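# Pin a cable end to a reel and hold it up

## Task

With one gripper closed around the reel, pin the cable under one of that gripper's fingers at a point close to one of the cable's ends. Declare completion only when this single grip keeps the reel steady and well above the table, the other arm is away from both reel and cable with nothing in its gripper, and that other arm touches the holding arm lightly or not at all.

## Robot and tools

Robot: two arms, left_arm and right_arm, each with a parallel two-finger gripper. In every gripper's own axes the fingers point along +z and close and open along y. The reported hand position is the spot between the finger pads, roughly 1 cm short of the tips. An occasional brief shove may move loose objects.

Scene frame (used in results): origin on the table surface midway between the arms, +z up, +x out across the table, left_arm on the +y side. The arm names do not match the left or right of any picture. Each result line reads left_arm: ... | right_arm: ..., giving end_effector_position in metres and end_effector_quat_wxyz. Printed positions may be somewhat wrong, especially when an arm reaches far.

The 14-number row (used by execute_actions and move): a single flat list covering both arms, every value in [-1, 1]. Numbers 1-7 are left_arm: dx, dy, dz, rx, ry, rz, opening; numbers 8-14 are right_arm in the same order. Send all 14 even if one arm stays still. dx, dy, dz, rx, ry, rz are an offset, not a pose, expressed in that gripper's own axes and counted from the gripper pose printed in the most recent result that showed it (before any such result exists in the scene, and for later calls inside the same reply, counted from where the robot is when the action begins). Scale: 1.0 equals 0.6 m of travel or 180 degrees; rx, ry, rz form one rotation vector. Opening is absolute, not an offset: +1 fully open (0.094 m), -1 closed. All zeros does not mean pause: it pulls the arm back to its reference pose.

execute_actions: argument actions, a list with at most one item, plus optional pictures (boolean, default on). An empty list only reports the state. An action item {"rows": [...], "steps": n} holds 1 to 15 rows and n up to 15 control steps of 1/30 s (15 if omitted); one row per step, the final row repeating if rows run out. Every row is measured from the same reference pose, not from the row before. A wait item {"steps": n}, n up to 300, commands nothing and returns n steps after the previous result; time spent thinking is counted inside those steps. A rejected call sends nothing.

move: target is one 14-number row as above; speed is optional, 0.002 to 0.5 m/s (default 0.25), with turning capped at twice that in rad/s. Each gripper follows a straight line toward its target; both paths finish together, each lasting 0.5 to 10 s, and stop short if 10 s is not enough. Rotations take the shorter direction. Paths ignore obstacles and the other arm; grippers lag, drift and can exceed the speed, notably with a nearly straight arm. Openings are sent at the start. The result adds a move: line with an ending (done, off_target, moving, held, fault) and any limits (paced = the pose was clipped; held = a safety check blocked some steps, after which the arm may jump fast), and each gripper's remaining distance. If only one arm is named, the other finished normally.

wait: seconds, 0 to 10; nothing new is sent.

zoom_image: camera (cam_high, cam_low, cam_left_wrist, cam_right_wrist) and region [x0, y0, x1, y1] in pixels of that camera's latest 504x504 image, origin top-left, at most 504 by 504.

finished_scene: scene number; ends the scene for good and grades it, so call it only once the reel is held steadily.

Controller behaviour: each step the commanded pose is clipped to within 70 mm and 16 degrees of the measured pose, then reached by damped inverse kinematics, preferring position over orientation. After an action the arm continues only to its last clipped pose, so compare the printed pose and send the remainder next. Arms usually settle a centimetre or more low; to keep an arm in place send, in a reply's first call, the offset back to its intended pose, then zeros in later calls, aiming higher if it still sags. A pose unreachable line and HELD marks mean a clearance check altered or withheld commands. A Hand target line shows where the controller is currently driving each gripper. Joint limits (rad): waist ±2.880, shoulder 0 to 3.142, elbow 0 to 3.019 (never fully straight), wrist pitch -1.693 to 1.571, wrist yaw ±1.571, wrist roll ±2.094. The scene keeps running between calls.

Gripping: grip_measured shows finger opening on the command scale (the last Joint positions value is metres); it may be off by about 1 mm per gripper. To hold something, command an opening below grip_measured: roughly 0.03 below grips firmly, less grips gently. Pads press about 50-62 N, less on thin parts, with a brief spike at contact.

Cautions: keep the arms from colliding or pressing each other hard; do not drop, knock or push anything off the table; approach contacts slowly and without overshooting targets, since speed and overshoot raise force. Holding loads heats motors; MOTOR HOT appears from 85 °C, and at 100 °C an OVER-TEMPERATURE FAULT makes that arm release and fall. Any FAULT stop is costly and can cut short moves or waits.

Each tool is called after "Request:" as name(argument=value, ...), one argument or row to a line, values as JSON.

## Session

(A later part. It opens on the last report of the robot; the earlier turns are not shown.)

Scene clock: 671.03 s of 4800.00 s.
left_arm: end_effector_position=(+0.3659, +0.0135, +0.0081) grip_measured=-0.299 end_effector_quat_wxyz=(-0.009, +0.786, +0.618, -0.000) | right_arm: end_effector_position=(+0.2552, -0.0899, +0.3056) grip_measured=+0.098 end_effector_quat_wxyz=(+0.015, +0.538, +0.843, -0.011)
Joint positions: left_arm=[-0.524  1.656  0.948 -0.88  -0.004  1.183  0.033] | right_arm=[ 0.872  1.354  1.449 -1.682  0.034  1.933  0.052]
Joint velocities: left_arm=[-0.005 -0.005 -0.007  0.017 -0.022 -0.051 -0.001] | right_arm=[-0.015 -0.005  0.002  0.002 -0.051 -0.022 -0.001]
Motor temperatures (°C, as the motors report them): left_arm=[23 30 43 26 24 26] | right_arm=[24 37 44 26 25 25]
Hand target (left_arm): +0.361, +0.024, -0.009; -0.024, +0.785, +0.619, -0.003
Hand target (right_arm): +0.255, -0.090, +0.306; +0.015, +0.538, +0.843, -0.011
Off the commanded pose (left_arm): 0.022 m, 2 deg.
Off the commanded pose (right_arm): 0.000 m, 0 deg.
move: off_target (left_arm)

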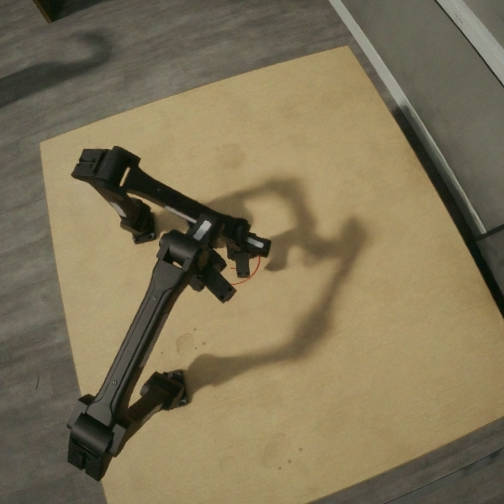

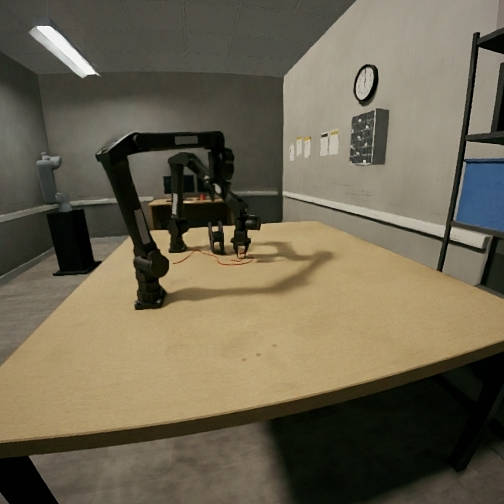

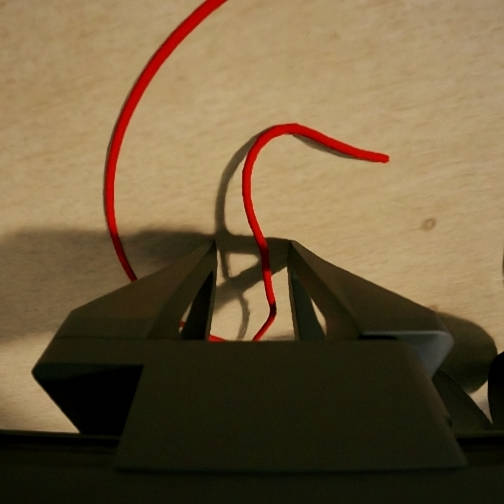

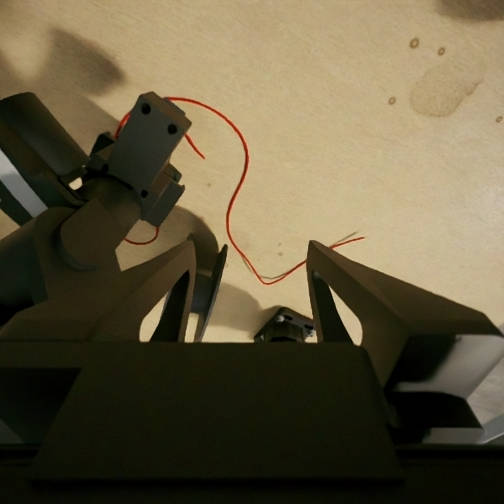

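Request:
move(
  target=[0.045,-0.008,-0.012,0,0,0,-0.3, 0,0,0,0,0,0,0.1],
  speed=0.06,
)

Request:
move(
  target=[0.0,0,0.04,0,0,0,-0.3, 0,0,0,0,0,0,0.1],
  speed=0.06,
)

Scene clock: 682.50 s of 4800.00 s.
left_arm: end_effector_position=(+0.3717, +0.0360, +0.0149) grip_measured=-0.299 end_effector_quat_wxyz=(-0.004, +0.785, +0.620, +0.001) | right_arm: end_effector_position=(+0.2552, -0.0899, +0.3056) grip_measured=+0.098 end_effector_quat_wxyz=(+0.015, +0.538, +0.843, -0.011)
Joint positions: left_arm=[-0.47   1.62   0.925 -0.883 -0.004  1.232  0.033] | right_arm=[ 0.872  1.354  1.449 -1.682  0.034  1.933  0.052]
Joint velocities: left_arm=[-0.015 -0.015 -0.012  0.007 -0.037 -0.051  0.   ] | right_arm=[-0.005 -0.015 -0.012  0.007 -0.051 -0.051 -0.001]
Motor temperatures (°C, as the motors report them): left_arm=[23 29 41 27 24 26] | right_arm=[24 36 44 26 25 25]
Hand target (left_arm): +0.368, +0.041, +0.015; -0.009, +0.786, +0.618, -0.001
Hand target (right_arm): +0.255, -0.090, +0.306; +0.015, +0.538, +0.843, -0.011
Off the commanded pose (left_arm): 0.006 m, 1 deg.
Off the commanded pose (right_arm): 0.000 m, 0 deg.
After step 180, 4.67 s passed at rest.
move: done

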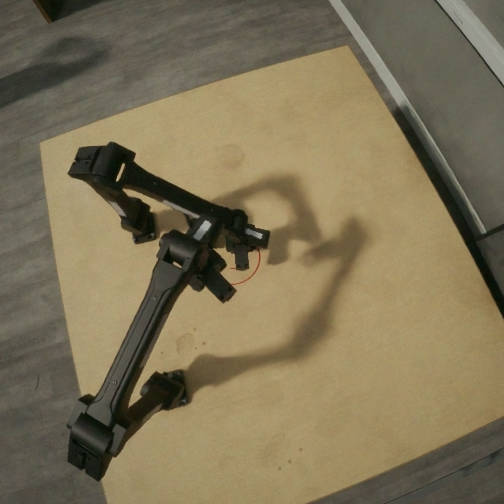

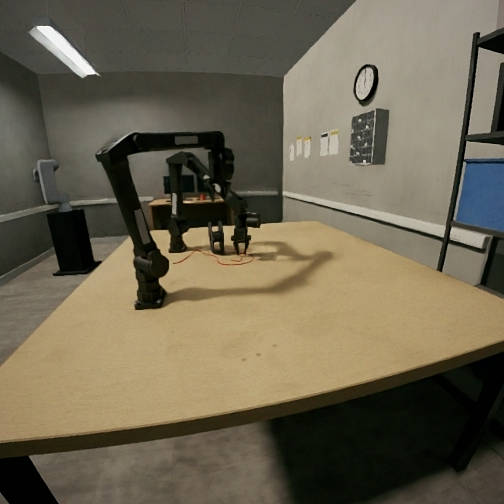

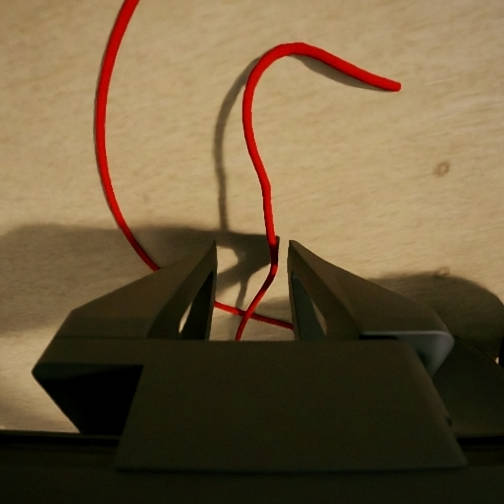

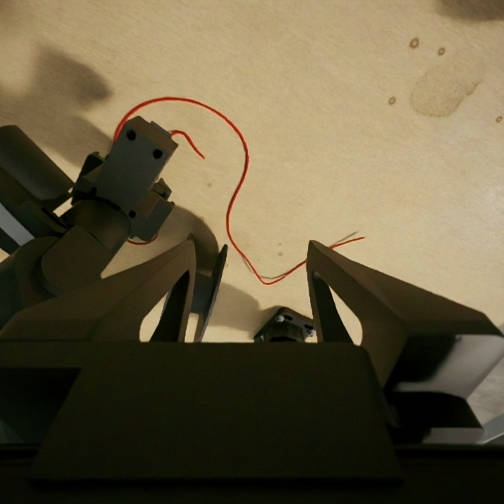

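Scene clock: 683.20 s of 4800.00 s.
left_arm: end_effector_position=(+0.3780, +0.0320, +0.0084) grip_measured=-0.299 end_effector_quat_wxyz=(+0.008, +0.784, +0.620, +0.005) | right_arm: end_effector_position=(+0.2552, -0.0899, +0.3056) grip_measured=+0.098 end_effector_quat_wxyz=(+0.015, +0.538, +0.843, -0.011)
Joint positions: left_arm=[-0.47   1.635  0.922 -0.839 -0.004  1.232  0.033] | right_arm=[ 0.872  1.354  1.449 -1.682  0.034  1.933  0.052]
Joint velocities: left_arm=[-0.005 -0.024 -0.012 -0.012 -0.066 -0.081 -0.   ] | right_arm=[ 0.015 -0.005  0.007 -0.007  0.007 -0.051 -0.   ]
Motor temperatures (°C, as the motors report them): left_arm=[23 29 41 27 24 26] | right_arm=[24 36 44 26 25 25]
Hand target (left_arm): +0.371, +0.036, -0.008; -0.004, +0.785, +0.620, +0.001
Hand target (right_arm): +0.255, -0.090, +0.306; +0.015, +0.538, +0.843, -0.011
Off the commanded pose (left_arm): 0.019 m, 2 deg.
Off the commanded pose (right_arm): 0.000 m, 0 deg.
move: off_target (left_arm)

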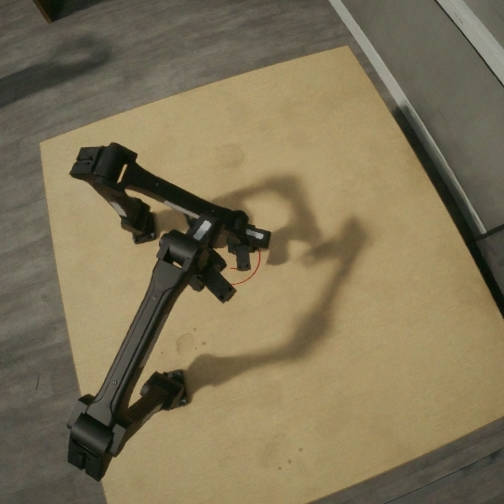

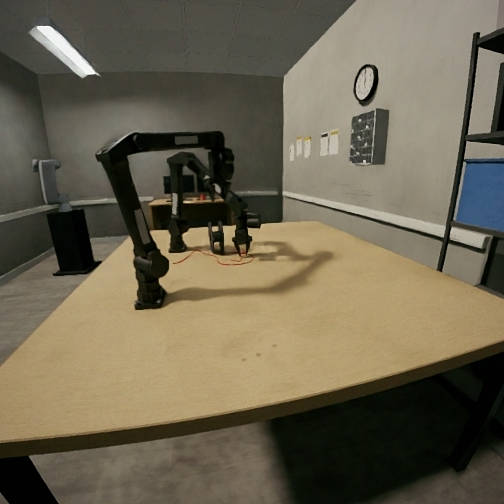

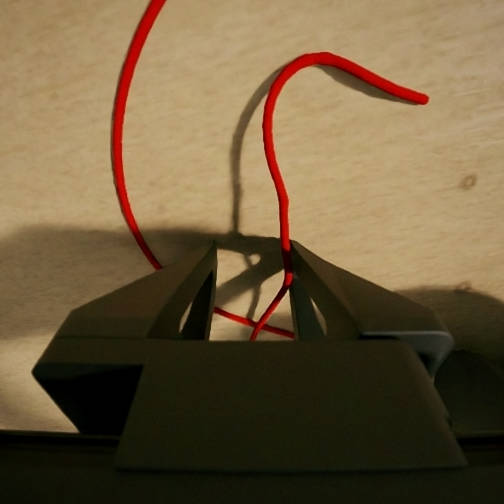

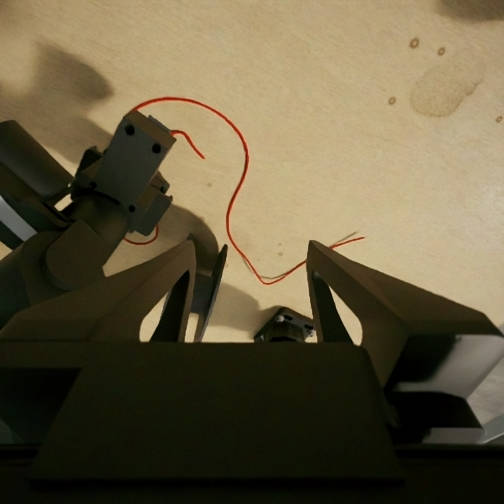

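Cable is against the right finger; close gradually.

Request:
execute_actions(
  actions=[
    {"rows": [[0,0,0.03,0,0,0,-0.4, 0,0,0,0,0,0,0.1],[0,0,0.03,0,0,0,-0.45, 0,0,0,0,0,0,0.1],[0,0,0.03,0,0,0,-0.5, 0,0,0,0,0,0,0.1],[0,0,0.03,0,0,0,-0.55, 0,0,0,0,0,0,0.1],[0,0,0.03,0,0,0,-0.6, 0,0,0,0,0,0,0.1],[0,0,0.03,0,0,0,-0.65, 0,0,0,0,0,0,0.1],[0,0,0.03,0,0,0,-0.7, 0,0,0,0,0,0,0.1],[0,0,0.03,0,0,0,-0.75, 0,0,0,0,0,0,0.1],[0,0,0.03,0,0,0,-0.8, 0,0,0,0,0,0,0.1],[0,0,0.03,0,0,0,-0.85, 0,0,0,0,0,0,0.1],[0,0,0.03,0,0,0,-0.9, 0,0,0,0,0,0,0.1],[0,0,0.03,0,0,0,-0.95, 0,0,0,0,0,0,0.1],[0,0,0.03,0,0,0,-1, 0,0,0,0,0,0,0.1]], "steps": 15},
  ],
)

Request:
move(
  target=[0,0,-0.12,0,0,0,-1, 0,0,0,0,0,0,0.1],
  speed=0.1,
)

Scene clock: 697.73 s of 4800.00 s.
left_arm: end_effector_position=(+0.3844, +0.0279, +0.0084) grip_measured=-0.977 end_effector_quat_wxyz=(+0.023, +0.784, +0.620, +0.010) | right_arm: end_effector_position=(+0.2552, -0.0899, +0.3056) grip_measured=+0.098 end_effector_quat_wxyz=(+0.015, +0.538, +0.843, -0.011)
Joint positions: left_arm=[-0.47   1.635  0.922 -0.807 -0.004  1.232  0.001] | right_arm=[ 0.872  1.354  1.449 -1.682  0.034  1.933  0.052]
Joint velocities: left_arm=[-0.015 -0.024  0.002 -0.002  0.007  0.051 -0.   ] | right_arm=[ 0.005 -0.015  0.017 -0.002  0.022 -0.037  0.   ]
Motor temperatures (°C, as the motors report them): left_arm=[23 29 40 27 24 26] | right_arm=[24 36 44 26 25 25]
Hand target (left_arm): +0.378, +0.032, -0.009; +0.008, +0.784, +0.620, +0.005
Hand target (right_arm): +0.255, -0.090, +0.306; +0.015, +0.538, +0.843, -0.011
Off the commanded pose (left_arm): 0.019 m, 2 deg.
Off the commanded pose (right_arm): 0.000 m, 0 deg.
Steps of this call (steps 1 to 180: nothing new was sent; then 8.03 s passed at rest; steps 181 to 195: all 15 steps of this action). Readings (end_effector_position):
181: left_arm (+0.3787, +0.0316, +0.0085) | right_arm (+0.2552, -0.0899, +0.3056)
182: left_arm (+0.3798, +0.0309, +0.0085) | right_arm (+0.2552, -0.0899, +0.3056)
184: left_arm (+0.3818, +0.0296, +0.0086) | right_arm (+0.2552, -0.0899, +0.3056)
188: left_arm (+0.3834, +0.0286, +0.0086) | right_arm (+0.2552, -0.0899, +0.3056)
195: the state above

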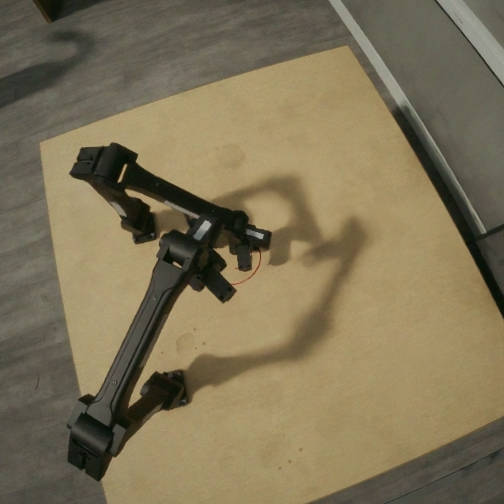

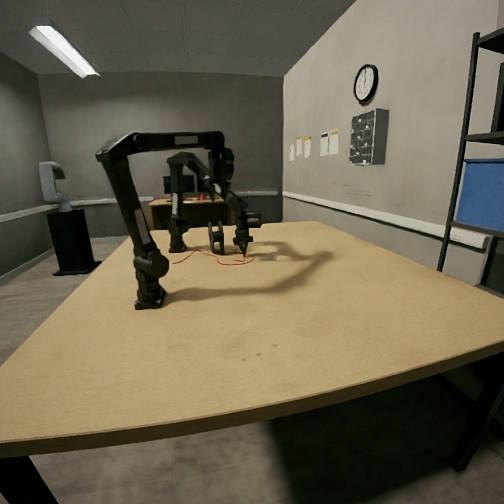

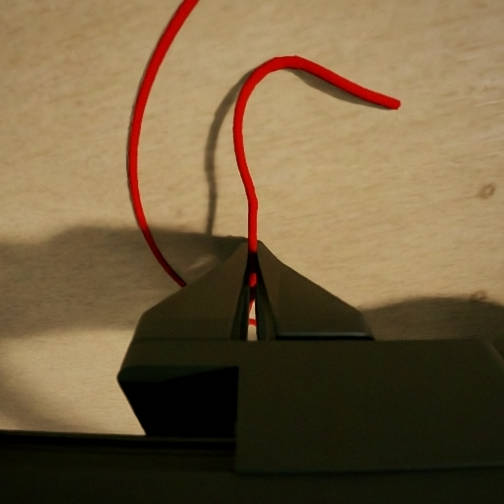

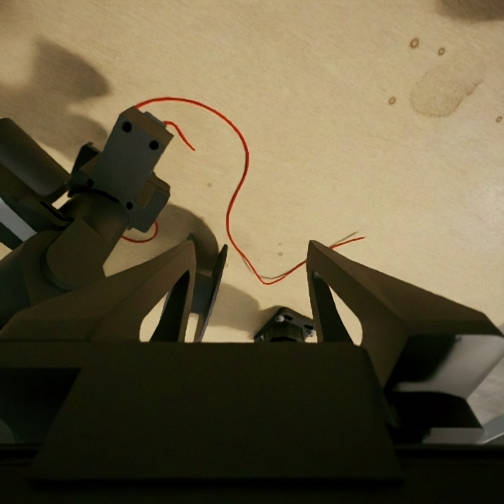

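Scene clock: 699.07 s of 4800.00 s.
left_arm: end_effector_position=(+0.3648, +0.0406, +0.0633) grip_measured=-0.977 end_effector_quat_wxyz=(+0.004, +0.785, +0.620, +0.004) | right_arm: end_effector_position=(+0.2552, -0.0899, +0.3056) grip_measured=+0.098 end_effector_quat_wxyz=(+0.015, +0.538, +0.843, -0.011)
Joint positions: left_arm=[-0.47   1.509  0.947 -1.    -0.004  1.232  0.001] | right_arm=[ 0.872  1.354  1.449 -1.682  0.034  1.933  0.052]
Joint velocities: left_arm=[-0.015  0.005  0.002 -0.002  0.007  0.007  0.001] | right_arm=[ 0.005 -0.015 -0.007 -0.012 -0.051 -0.11   0.   ]
Motor temperatures (°C, as the motors report them): left_arm=[23 29 40 27 24 26] | right_arm=[24 36 44 26 25 25]
Hand target (left_arm): +0.380, +0.031, +0.080; +0.023, +0.784, +0.620, +0.010
Hand target (right_arm): +0.255, -0.090, +0.306; +0.015, +0.538, +0.843, -0.011
Off the commanded pose (left_arm): 0.026 m, 2 deg.
Off the commanded pose (right_arm): 0.000 m, 0 deg.
move: off_target (left_arm)

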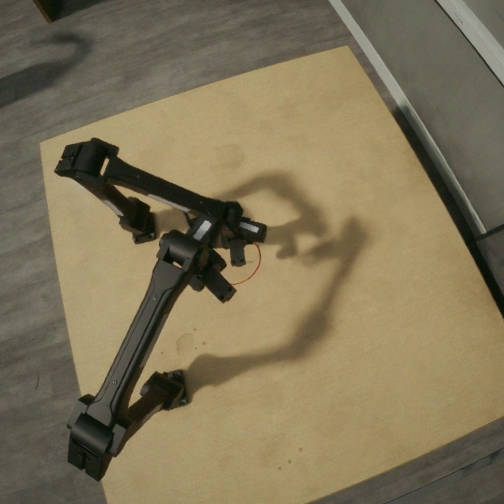

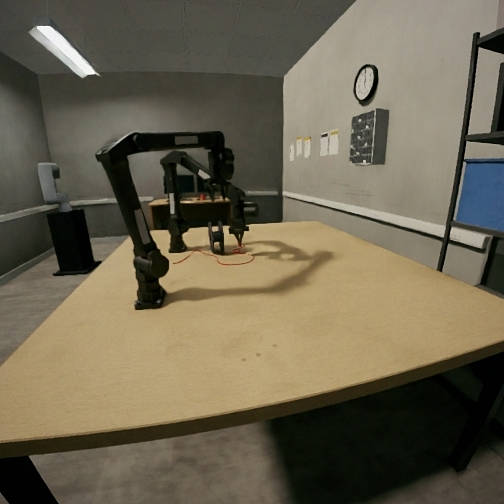

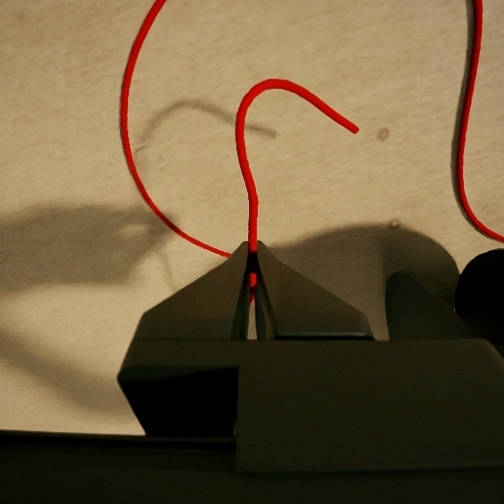

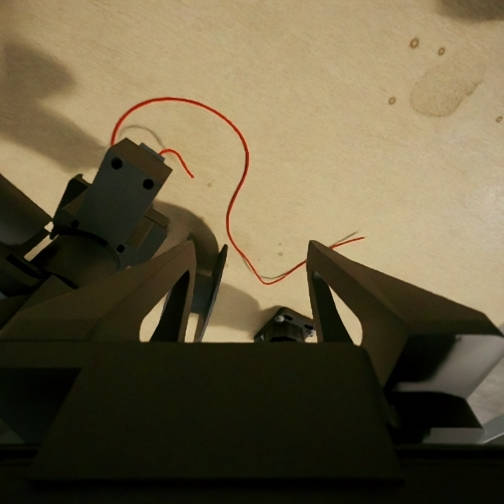

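Request:
move(
  target=[0.167,-0.083,-0.162,0.129,-0.216,-0.147,-1, 0,0,0,0,0,0,0.1],
  speed=0.15,
)

Scene clock: 763.47 s of 4800.00 s.
left_arm: end_effector_position=(+0.3210, +0.1477, +0.1494) grip_measured=-0.977 end_effector_quat_wxyz=(+0.038, +0.561, +0.731, -0.387) | right_arm: end_effector_position=(+0.2552, -0.0899, +0.3056) grip_measured=+0.098 end_effector_quat_wxyz=(+0.015, +0.538, +0.843, -0.011)
Joint positions: left_arm=[ 0.103  1.465  0.974 -1.577  0.653  1.481  0.001] | right_arm=[ 0.872  1.354  1.449 -1.682  0.034  1.933  0.052]
Joint velocities: left_arm=[ 0.005  0.005 -0.002 -0.012  0.007 -0.051 -0.   ] | right_arm=[-0.015 -0.015 -0.002  0.002  0.051  0.007  0.001]
Motor temperatures (°C, as the motors report them): left_arm=[23 29 47 26 24 26] | right_arm=[24 35 44 26 25 25]
Hand target (left_arm): +0.337, +0.148, +0.159; +0.051, +0.567, +0.728, -0.381
Hand target (right_arm): +0.255, -0.090, +0.306; +0.015, +0.538, +0.843, -0.011
Off the commanded pose (left_arm): 0.021 m, 2 deg.
Off the commanded pose (right_arm): 0.000 m, 0 deg.
After step 180, 55.03 s passed at rest.
move: off_target (left_arm)

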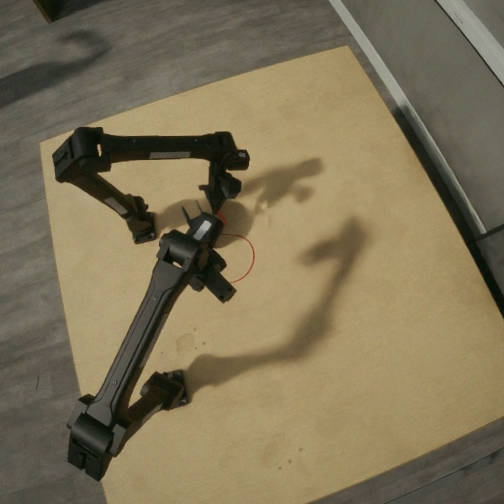

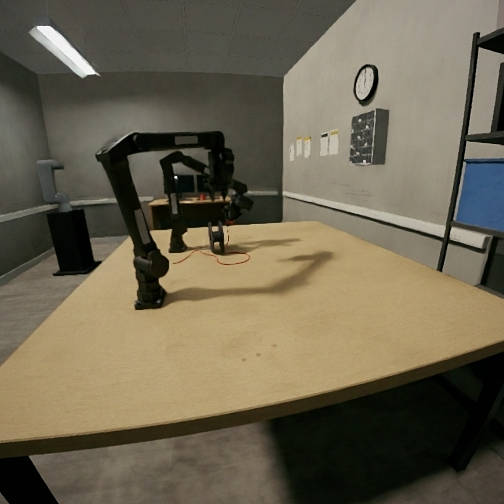

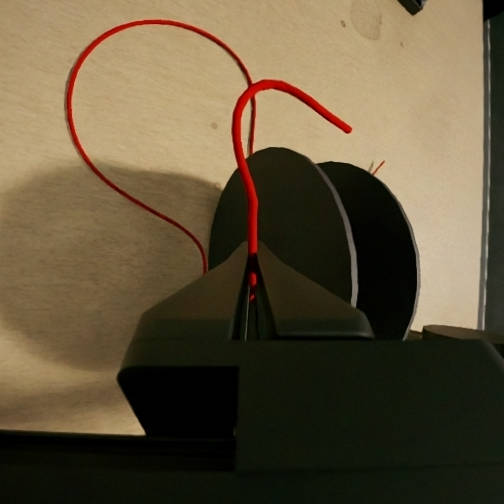

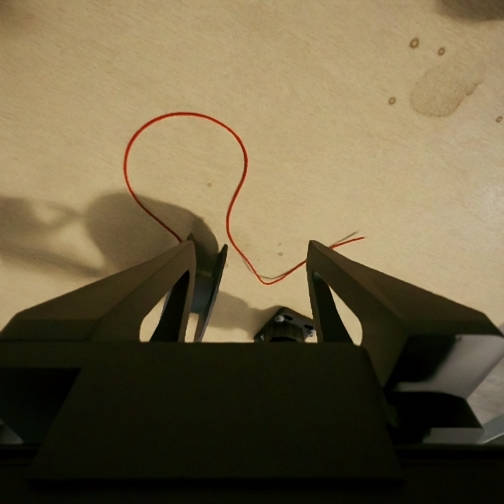

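Request:
move(
  target=[0.0,0.0,0.0,0,0,0,-1, 0.2,0.16,0.06,0,0,0,0.1],
  speed=0.2,
)

Scene clock: 773.27 s of 4800.00 s.
left_arm: end_effector_position=(+0.3209, +0.1476, +0.1494) grip_measured=-0.977 end_effector_quat_wxyz=(+0.038, +0.562, +0.730, -0.387) | right_arm: end_effector_position=(+0.2829, +0.0436, +0.2551) grip_measured=+0.098 end_effector_quat_wxyz=(+0.015, +0.532, +0.846, -0.037)
Joint positions: left_arm=[ 0.103  1.465  0.974 -1.578  0.654  1.484  0.001] | right_arm=[ 1.018  1.7    1.707 -1.65   0.034  2.066  0.052]
Joint velocities: left_arm=[-0.005 -0.024  0.007 -0.002  0.066  0.022 -0.   ] | right_arm=[-0.005 -0.005  0.012 -0.002  0.007 -0.022 -0.   ]
Motor temperatures (°C, as the motors report them): left_arm=[23 29 47 27 24 26] | right_arm=[24 35 44 26 25 25]
Hand target (left_arm): +0.321, +0.148, +0.149; +0.038, +0.560, +0.731, -0.387
Hand target (right_arm): +0.292, +0.057, +0.268; +0.018, +0.538, +0.843, -0.012
Off the commanded pose (left_arm): 0.000 m, 0 deg.
Off the commanded pose (right_arm): 0.020 m, 3 deg.
After step 180, 2.57 s passed at rest.
move: off_target (right_arm)

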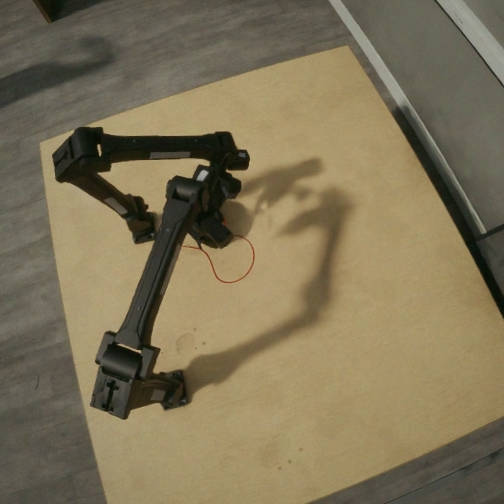

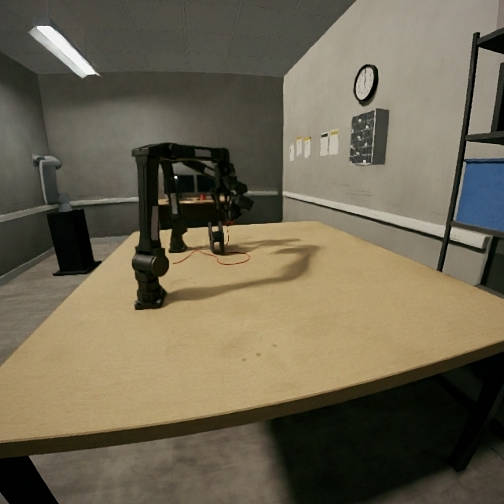

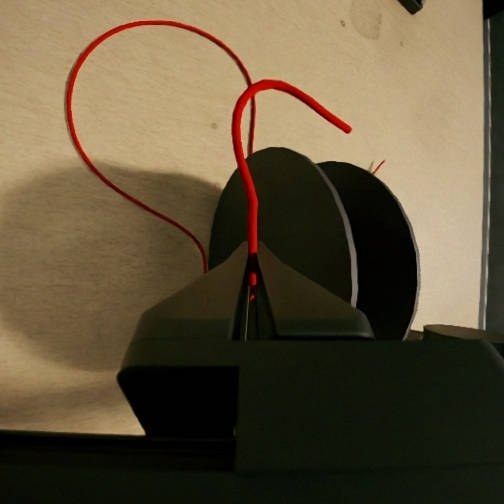

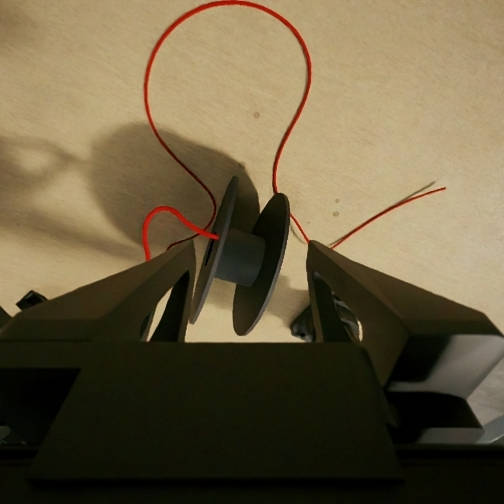

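Request:
move(
  target=[0.0,0.0,0.0,0,0,0,-1, 0.04,0.06,0.09,0,0,0,0.1],
  speed=0.12,
)

Scene clock: 794.67 s of 4800.00 s.
left_arm: end_effector_position=(+0.3209, +0.1476, +0.1494) grip_measured=-0.977 end_effector_quat_wxyz=(+0.038, +0.562, +0.730, -0.387) | right_arm: end_effector_position=(+0.3017, +0.0695, +0.1998) grip_measured=+0.098 end_effector_quat_wxyz=(+0.014, +0.532, +0.845, -0.047)
Joint positions: left_arm=[ 0.103  1.465  0.974 -1.578  0.654  1.484  0.001] | right_arm=[ 1.018  1.807  1.707 -1.562  0.034  2.068  0.052]
Joint velocities: left_arm=[ 0.005  0.015  0.007 -0.017 -0.051 -0.037 -0.001] | right_arm=[-0.015 -0.005 -0.007  0.012  0.022 -0.066 -0.001]
Motor temperatures (°C, as the motors report them): left_arm=[23 29 43 26 24 26] | right_arm=[24 36 49 26 25 25]
Hand target (left_arm): +0.321, +0.148, +0.149; +0.038, +0.562, +0.730, -0.387
Hand target (right_arm): +0.305, +0.077, +0.199; +0.015, +0.532, +0.846, -0.037
Off the commanded pose (left_arm): 0.000 m, 0 deg.
Off the commanded pose (right_arm): 0.008 m, 1 deg.
After step 180, 14.43 s passed at rest.
move: done

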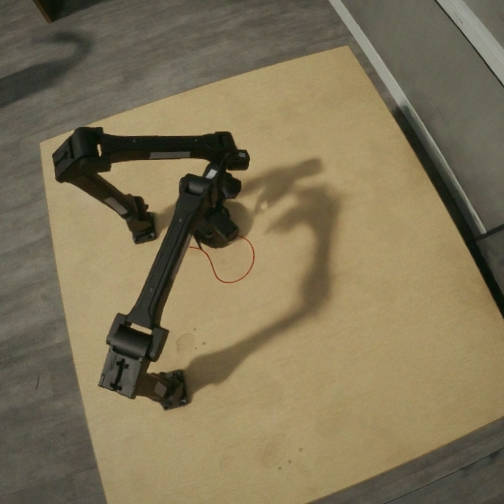

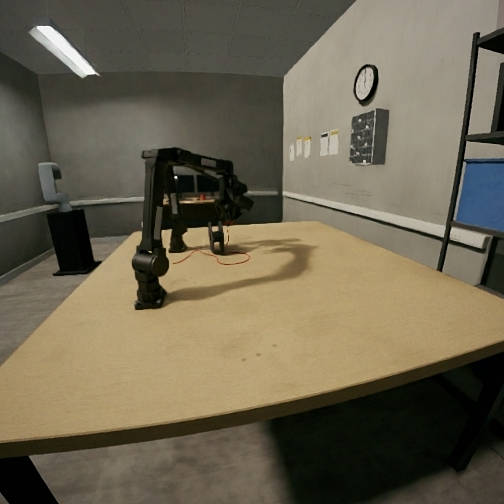

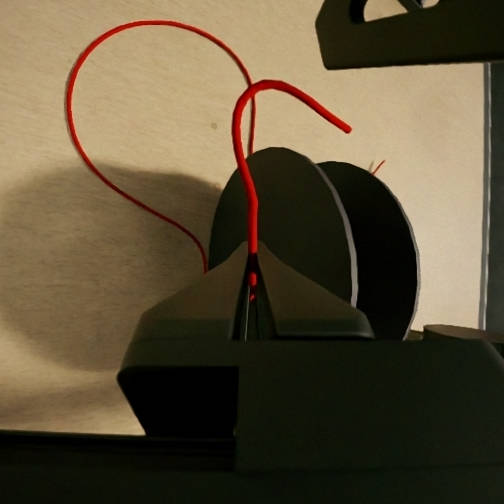

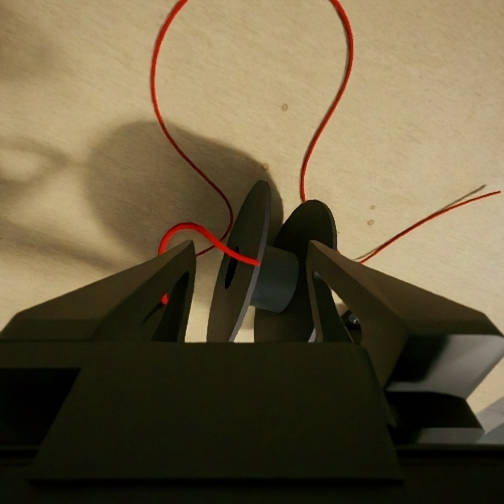

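Request:
move(
  target=[0.054,-0.03,0.056,0,0,0,-1, 0.04,0.0,-0.04,0,0,0,0.1],
  speed=0.07,
)

Scene clock: 811.20 s of 4800.00 s.
left_arm: end_effector_position=(+0.2839, +0.1487, +0.1202) grip_measured=-0.977 end_effector_quat_wxyz=(+0.035, +0.560, +0.730, -0.391) | right_arm: end_effector_position=(+0.2885, +0.0809, +0.2197) grip_measured=+0.098 end_effector_quat_wxyz=(+0.015, +0.525, +0.850, -0.047)
Joint positions: left_arm=[ 0.107  1.422  0.836 -1.495  0.653  1.491  0.001] | right_arm=[ 1.051  1.809  1.761 -1.616  0.034  2.084  0.052]
Joint velocities: left_arm=[ 0.005 -0.005  0.007 -0.002 -0.037 -0.022 -0.   ] | right_arm=[-0.005  0.015  0.012 -0.002 -0.081 -0.022  0.   ]
Motor temperatures (°C, as the motors report them): left_arm=[23 29 42 26 24 26] | right_arm=[24 37 47 26 25 25]
Hand target (left_arm): +0.281, +0.151, +0.119; +0.038, +0.562, +0.730, -0.387
Hand target (right_arm): +0.292, +0.092, +0.222; +0.013, +0.528, +0.848, -0.045
Off the commanded pose (left_arm): 0.004 m, 1 deg.
Off the commanded pose (right_arm): 0.013 m, 1 deg.
joint sent to its limit (right arm) — the command would take joint 6 (wrist roll) past its upper limit, so that joint was sent only as far as its limit.
After step 180, 9.50 s passed at rest.
move: off_target (right_arm)

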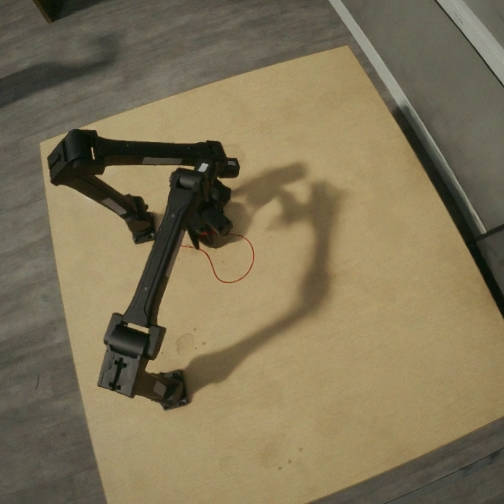

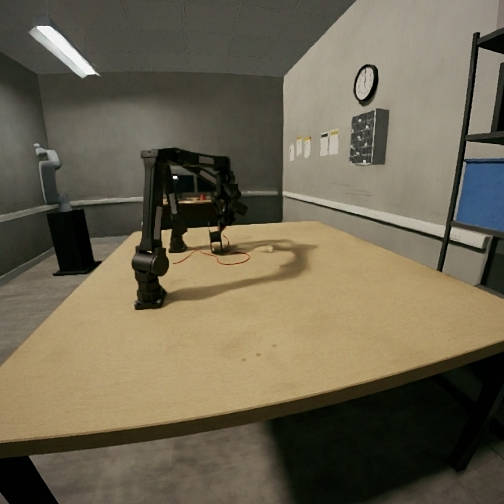

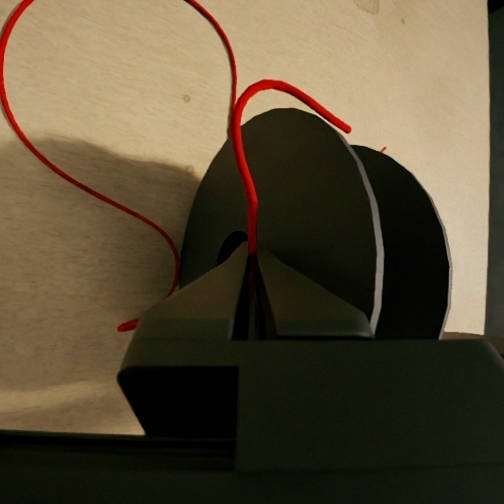

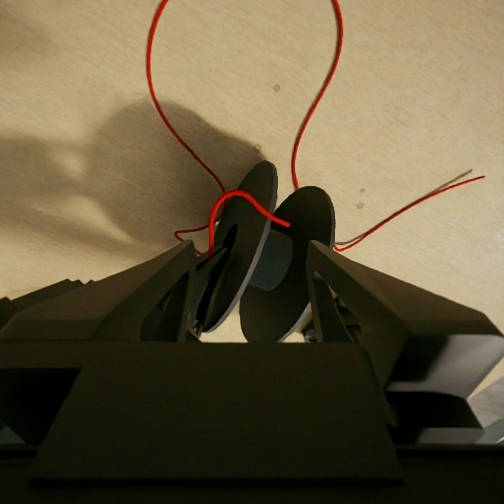

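Request:
move(
  target=[0,0,0,0,0,0,-1, -0.04,-0.005,0.03,0,0,0,0.1],
  speed=0.07,
)

Scene clock: 826.90 s of 4800.00 s.
left_arm: end_effector_position=(+0.2839, +0.1487, +0.1202) grip_measured=-0.977 end_effector_quat_wxyz=(+0.036, +0.560, +0.730, -0.390) | right_arm: end_effector_position=(+0.2942, +0.0567, +0.2022) grip_measured=+0.098 end_effector_quat_wxyz=(+0.013, +0.530, +0.846, -0.056)
Joint positions: left_arm=[ 0.107  1.422  0.836 -1.495  0.653  1.491  0.001] | right_arm=[ 1.016  1.779  1.673 -1.574  0.034  2.061  0.052]
Joint velocities: left_arm=[-0.015 -0.015  0.007  0.012 -0.007  0.007 -0.001] | right_arm=[-0.015  0.005  0.002  0.012  0.051  0.051 -0.001]
Motor temperatures (°C, as the motors report them): left_arm=[23 29 41 26 24 26] | right_arm=[24 37 49 26 25 25]
Hand target (left_arm): +0.284, +0.149, +0.120; +0.035, +0.560, +0.730, -0.391
Hand target (right_arm): +0.296, +0.057, +0.203; +0.014, +0.525, +0.850, -0.047
Off the commanded pose (left_arm): 0.000 m, 0 deg.
Off the commanded pose (right_arm): 0.003 m, 1 deg.
After step 180, 8.87 s passed at rest.
move: done

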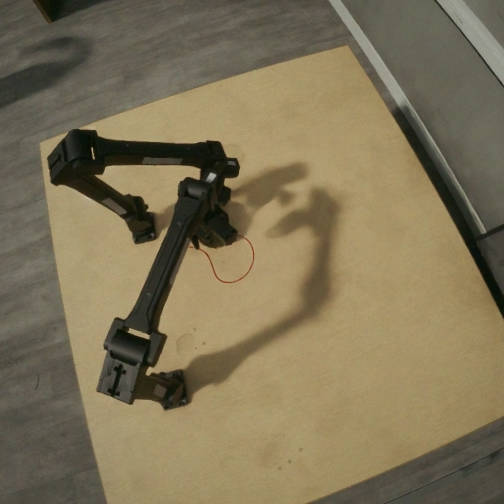

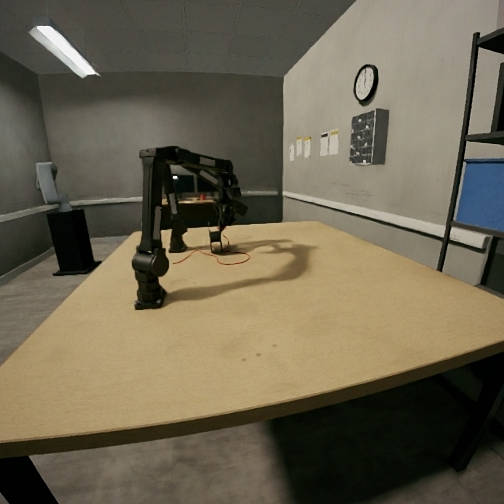

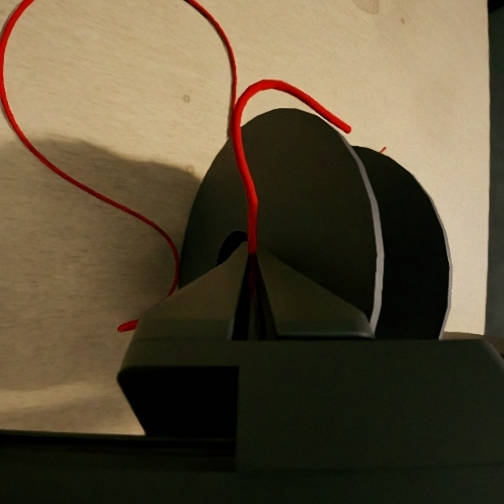

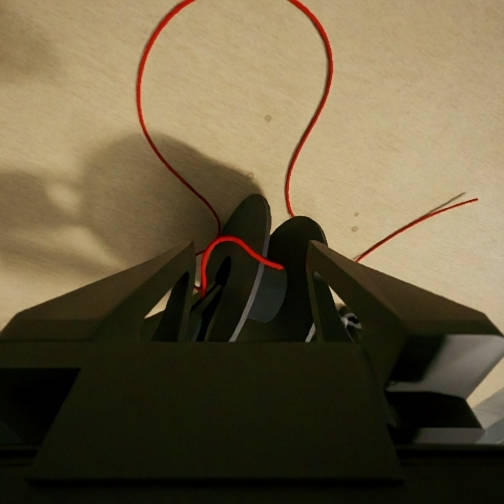

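Request:
move(
  target=[0,0,0,0,0,0,-1, 0.0,0.0,0.11,0,0,0,-0.35],
  speed=0.04,
)

Scene clock: 843.37 s of 4800.00 s.
left_arm: end_effector_position=(+0.2839, +0.1487, +0.1202) grip_measured=-0.977 end_effector_quat_wxyz=(+0.036, +0.560, +0.730, -0.390) | right_arm: end_effector_position=(+0.2893, +0.0501, +0.1479) grip_measured=-0.348 end_effector_quat_wxyz=(+0.013, +0.529, +0.847, -0.052)
Joint positions: left_arm=[ 0.107  1.422  0.836 -1.495  0.653  1.491  0.001] | right_arm=[ 1.016  1.779  1.529 -1.423  0.034  2.06   0.031]
Joint velocities: left_arm=[-0.005 -0.005 -0.012 -0.002 -0.037 -0.022 -0.001] | right_arm=[-0.005 -0.005  0.002 -0.007  0.022 -0.037 -0.001]
Motor temperatures (°C, as the motors report them): left_arm=[23 28 41 26 24 26] | right_arm=[24 38 46 26 25 25]
Hand target (left_arm): +0.284, +0.149, +0.120; +0.036, +0.560, +0.730, -0.390
Hand target (right_arm): +0.292, +0.050, +0.137; +0.013, +0.530, +0.846, -0.056
Off the commanded pose (left_arm): 0.000 m, 0 deg.
Off the commanded pose (right_arm): 0.011 m, 0 deg.
After step 180, 8.57 s passed at rest.
move: off_target (right_arm)

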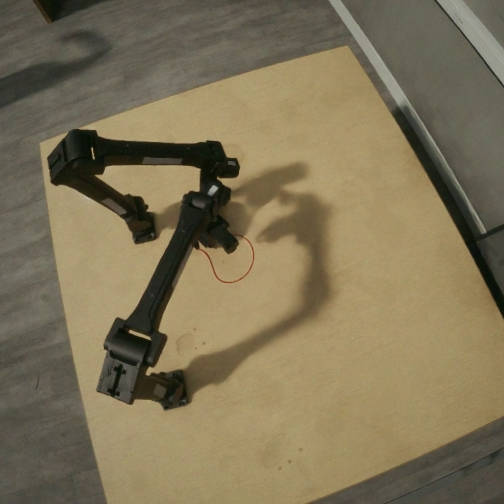

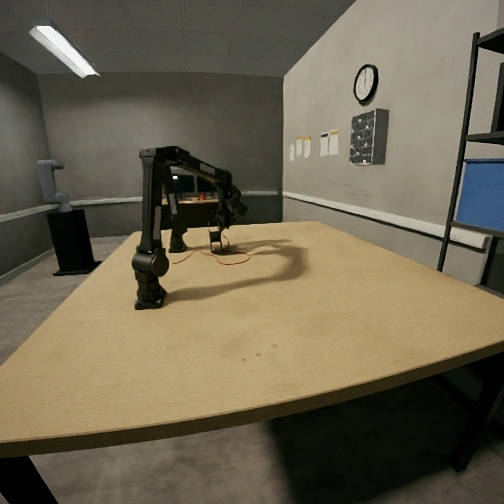

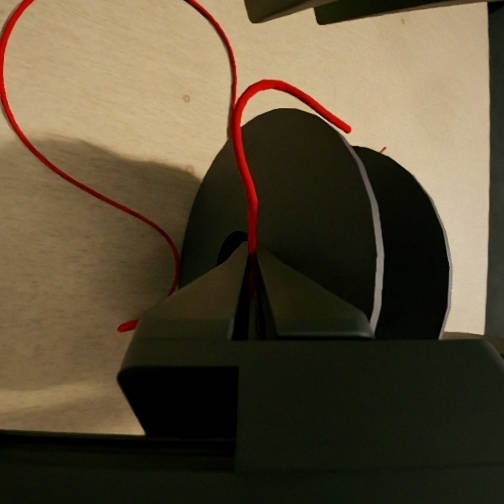

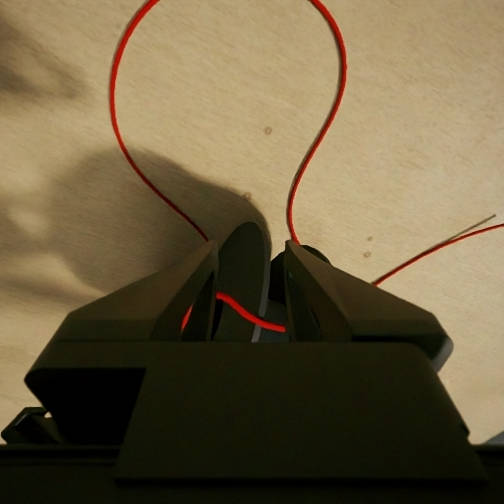

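Request:
move(
  target=[0,0,0,0,0,0,-1, 0.0,0.0,-0.07,0,0.03,0,-0.35],
  speed=0.08,
)

Request:
move(
  target=[0,0,0,0,0,0,-1, 0.055,0.005,0.0,0,0,0,-0.35],
  speed=0.08,
)

Scene clock: 858.80 s of 4800.00 s.
left_arm: end_effector_position=(+0.2839, +0.1487, +0.1202) grip_measured=-0.977 end_effector_quat_wxyz=(+0.036, +0.560, +0.730, -0.390) | right_arm: end_effector_position=(+0.2801, +0.0446, +0.1684) grip_measured=-0.348 end_effector_quat_wxyz=(-0.026, +0.534, +0.844, -0.047)
Joint positions: left_arm=[ 0.107  1.422  0.836 -1.495  0.653  1.491  0.001] | right_arm=[ 0.997  1.739  1.529 -1.46  -0.044  2.049  0.031]
Joint velocities: left_arm=[-0.005 -0.015 -0.002  0.012 -0.022  0.066 -0.001] | right_arm=[ 0.005 -0.015 -0.022 -0.002 -0.007 -0.037 -0.   ]
Motor temperatures (°C, as the motors report them): left_arm=[23 28 41 26 24 26] | right_arm=[24 37 45 26 25 25]
Hand target (left_arm): +0.284, +0.149, +0.120; +0.036, +0.560, +0.730, -0.390
Hand target (right_arm): +0.289, +0.053, +0.189; -0.027, +0.531, +0.846, -0.027
Off the commanded pose (left_arm): 0.000 m, 0 deg.
Off the commanded pose (right_arm): 0.026 m, 2 deg.
After step 180, 8.50 s passed at rest.
move: off_target (right_arm)

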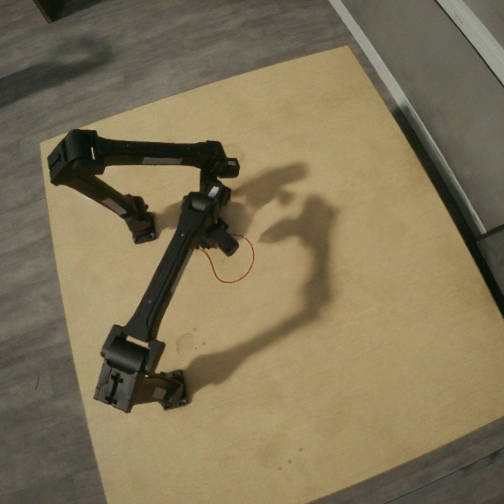

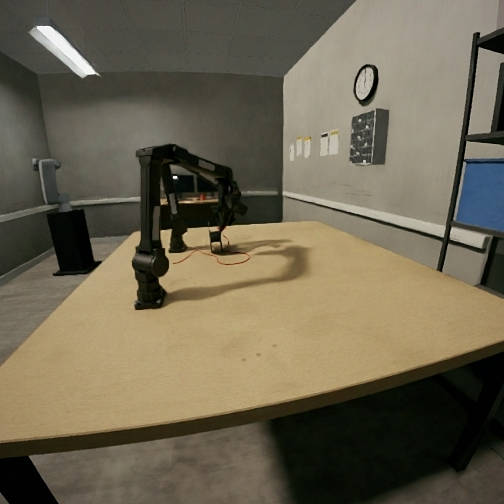

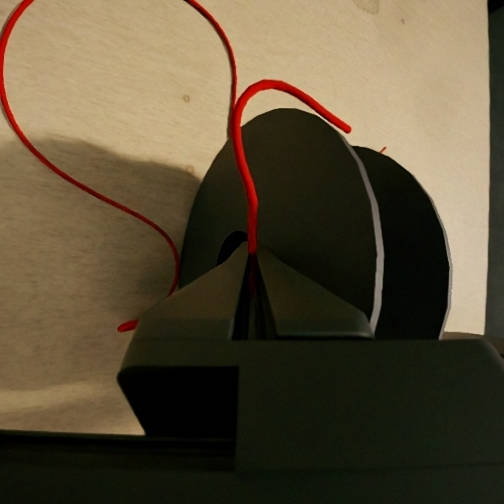

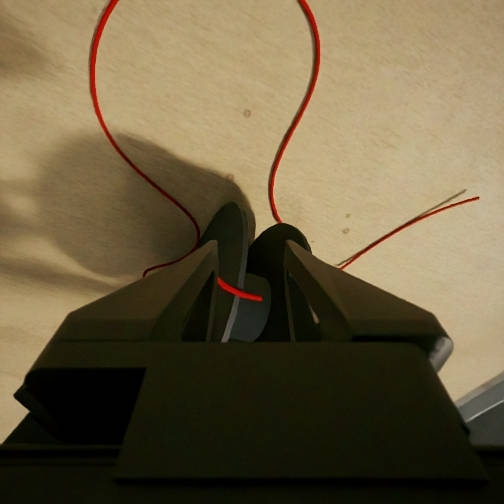

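Scene clock: 859.63 s of 4800.00 s.
left_arm: end_effector_position=(+0.2839, +0.1487, +0.1202) grip_measured=-0.977 end_effector_quat_wxyz=(+0.036, +0.560, +0.730, -0.390) | right_arm: end_effector_position=(+0.2610, +0.0621, +0.1593) grip_measured=-0.348 end_effector_quat_wxyz=(-0.024, +0.527, +0.848, -0.057)
Joint positions: left_arm=[ 0.107  1.422  0.836 -1.495  0.653  1.491  0.001] | right_arm=[ 1.049  1.764  1.537 -1.46  -0.044  2.083  0.031]
Joint velocities: left_arm=[ 0.015  0.015  0.022 -0.012  0.007 -0.037  0.   ] | right_arm=[ 0.005 -0.005  0.007  0.002  0.007 -0.007 -0.002]
Motor temperatures (°C, as the motors report them): left_arm=[23 28 41 26 24 26] | right_arm=[24 37 45 26 25 25]
Hand target (left_arm): +0.284, +0.149, +0.120; +0.036, +0.560, +0.730, -0.390
Hand target (right_arm): +0.269, +0.075, +0.168; -0.026, +0.533, +0.844, -0.047
Off the commanded pose (left_arm): 0.000 m, 0 deg.
Off the commanded pose (right_arm): 0.018 m, 1 deg.
joint sent to its limit (right arm) — the command would take joint 6 (wrist roll) past its upper limit, so that joint was sent only as far as its limit.
move: off_target (right_arm)

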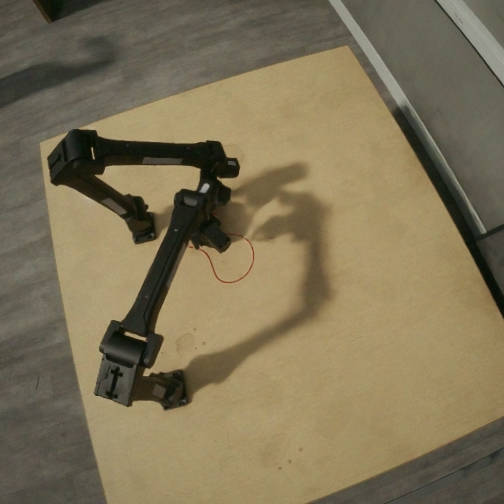

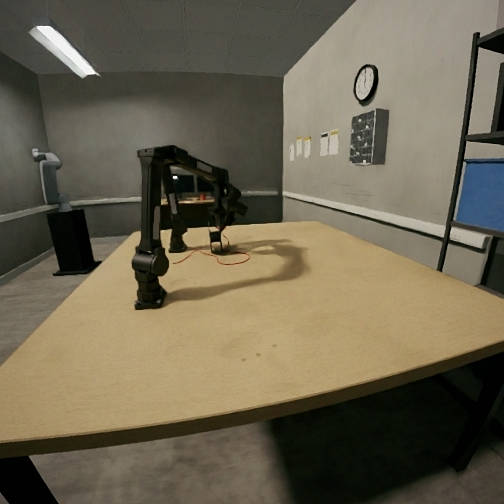

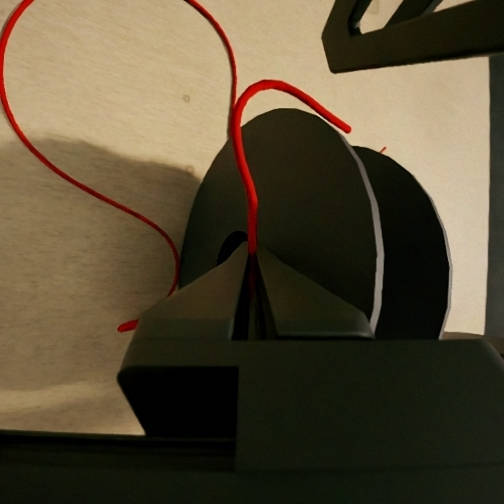

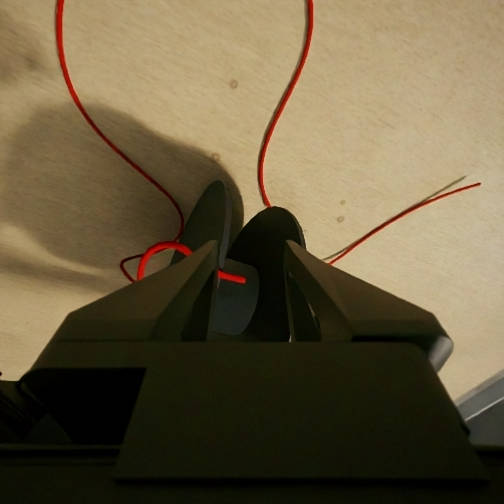

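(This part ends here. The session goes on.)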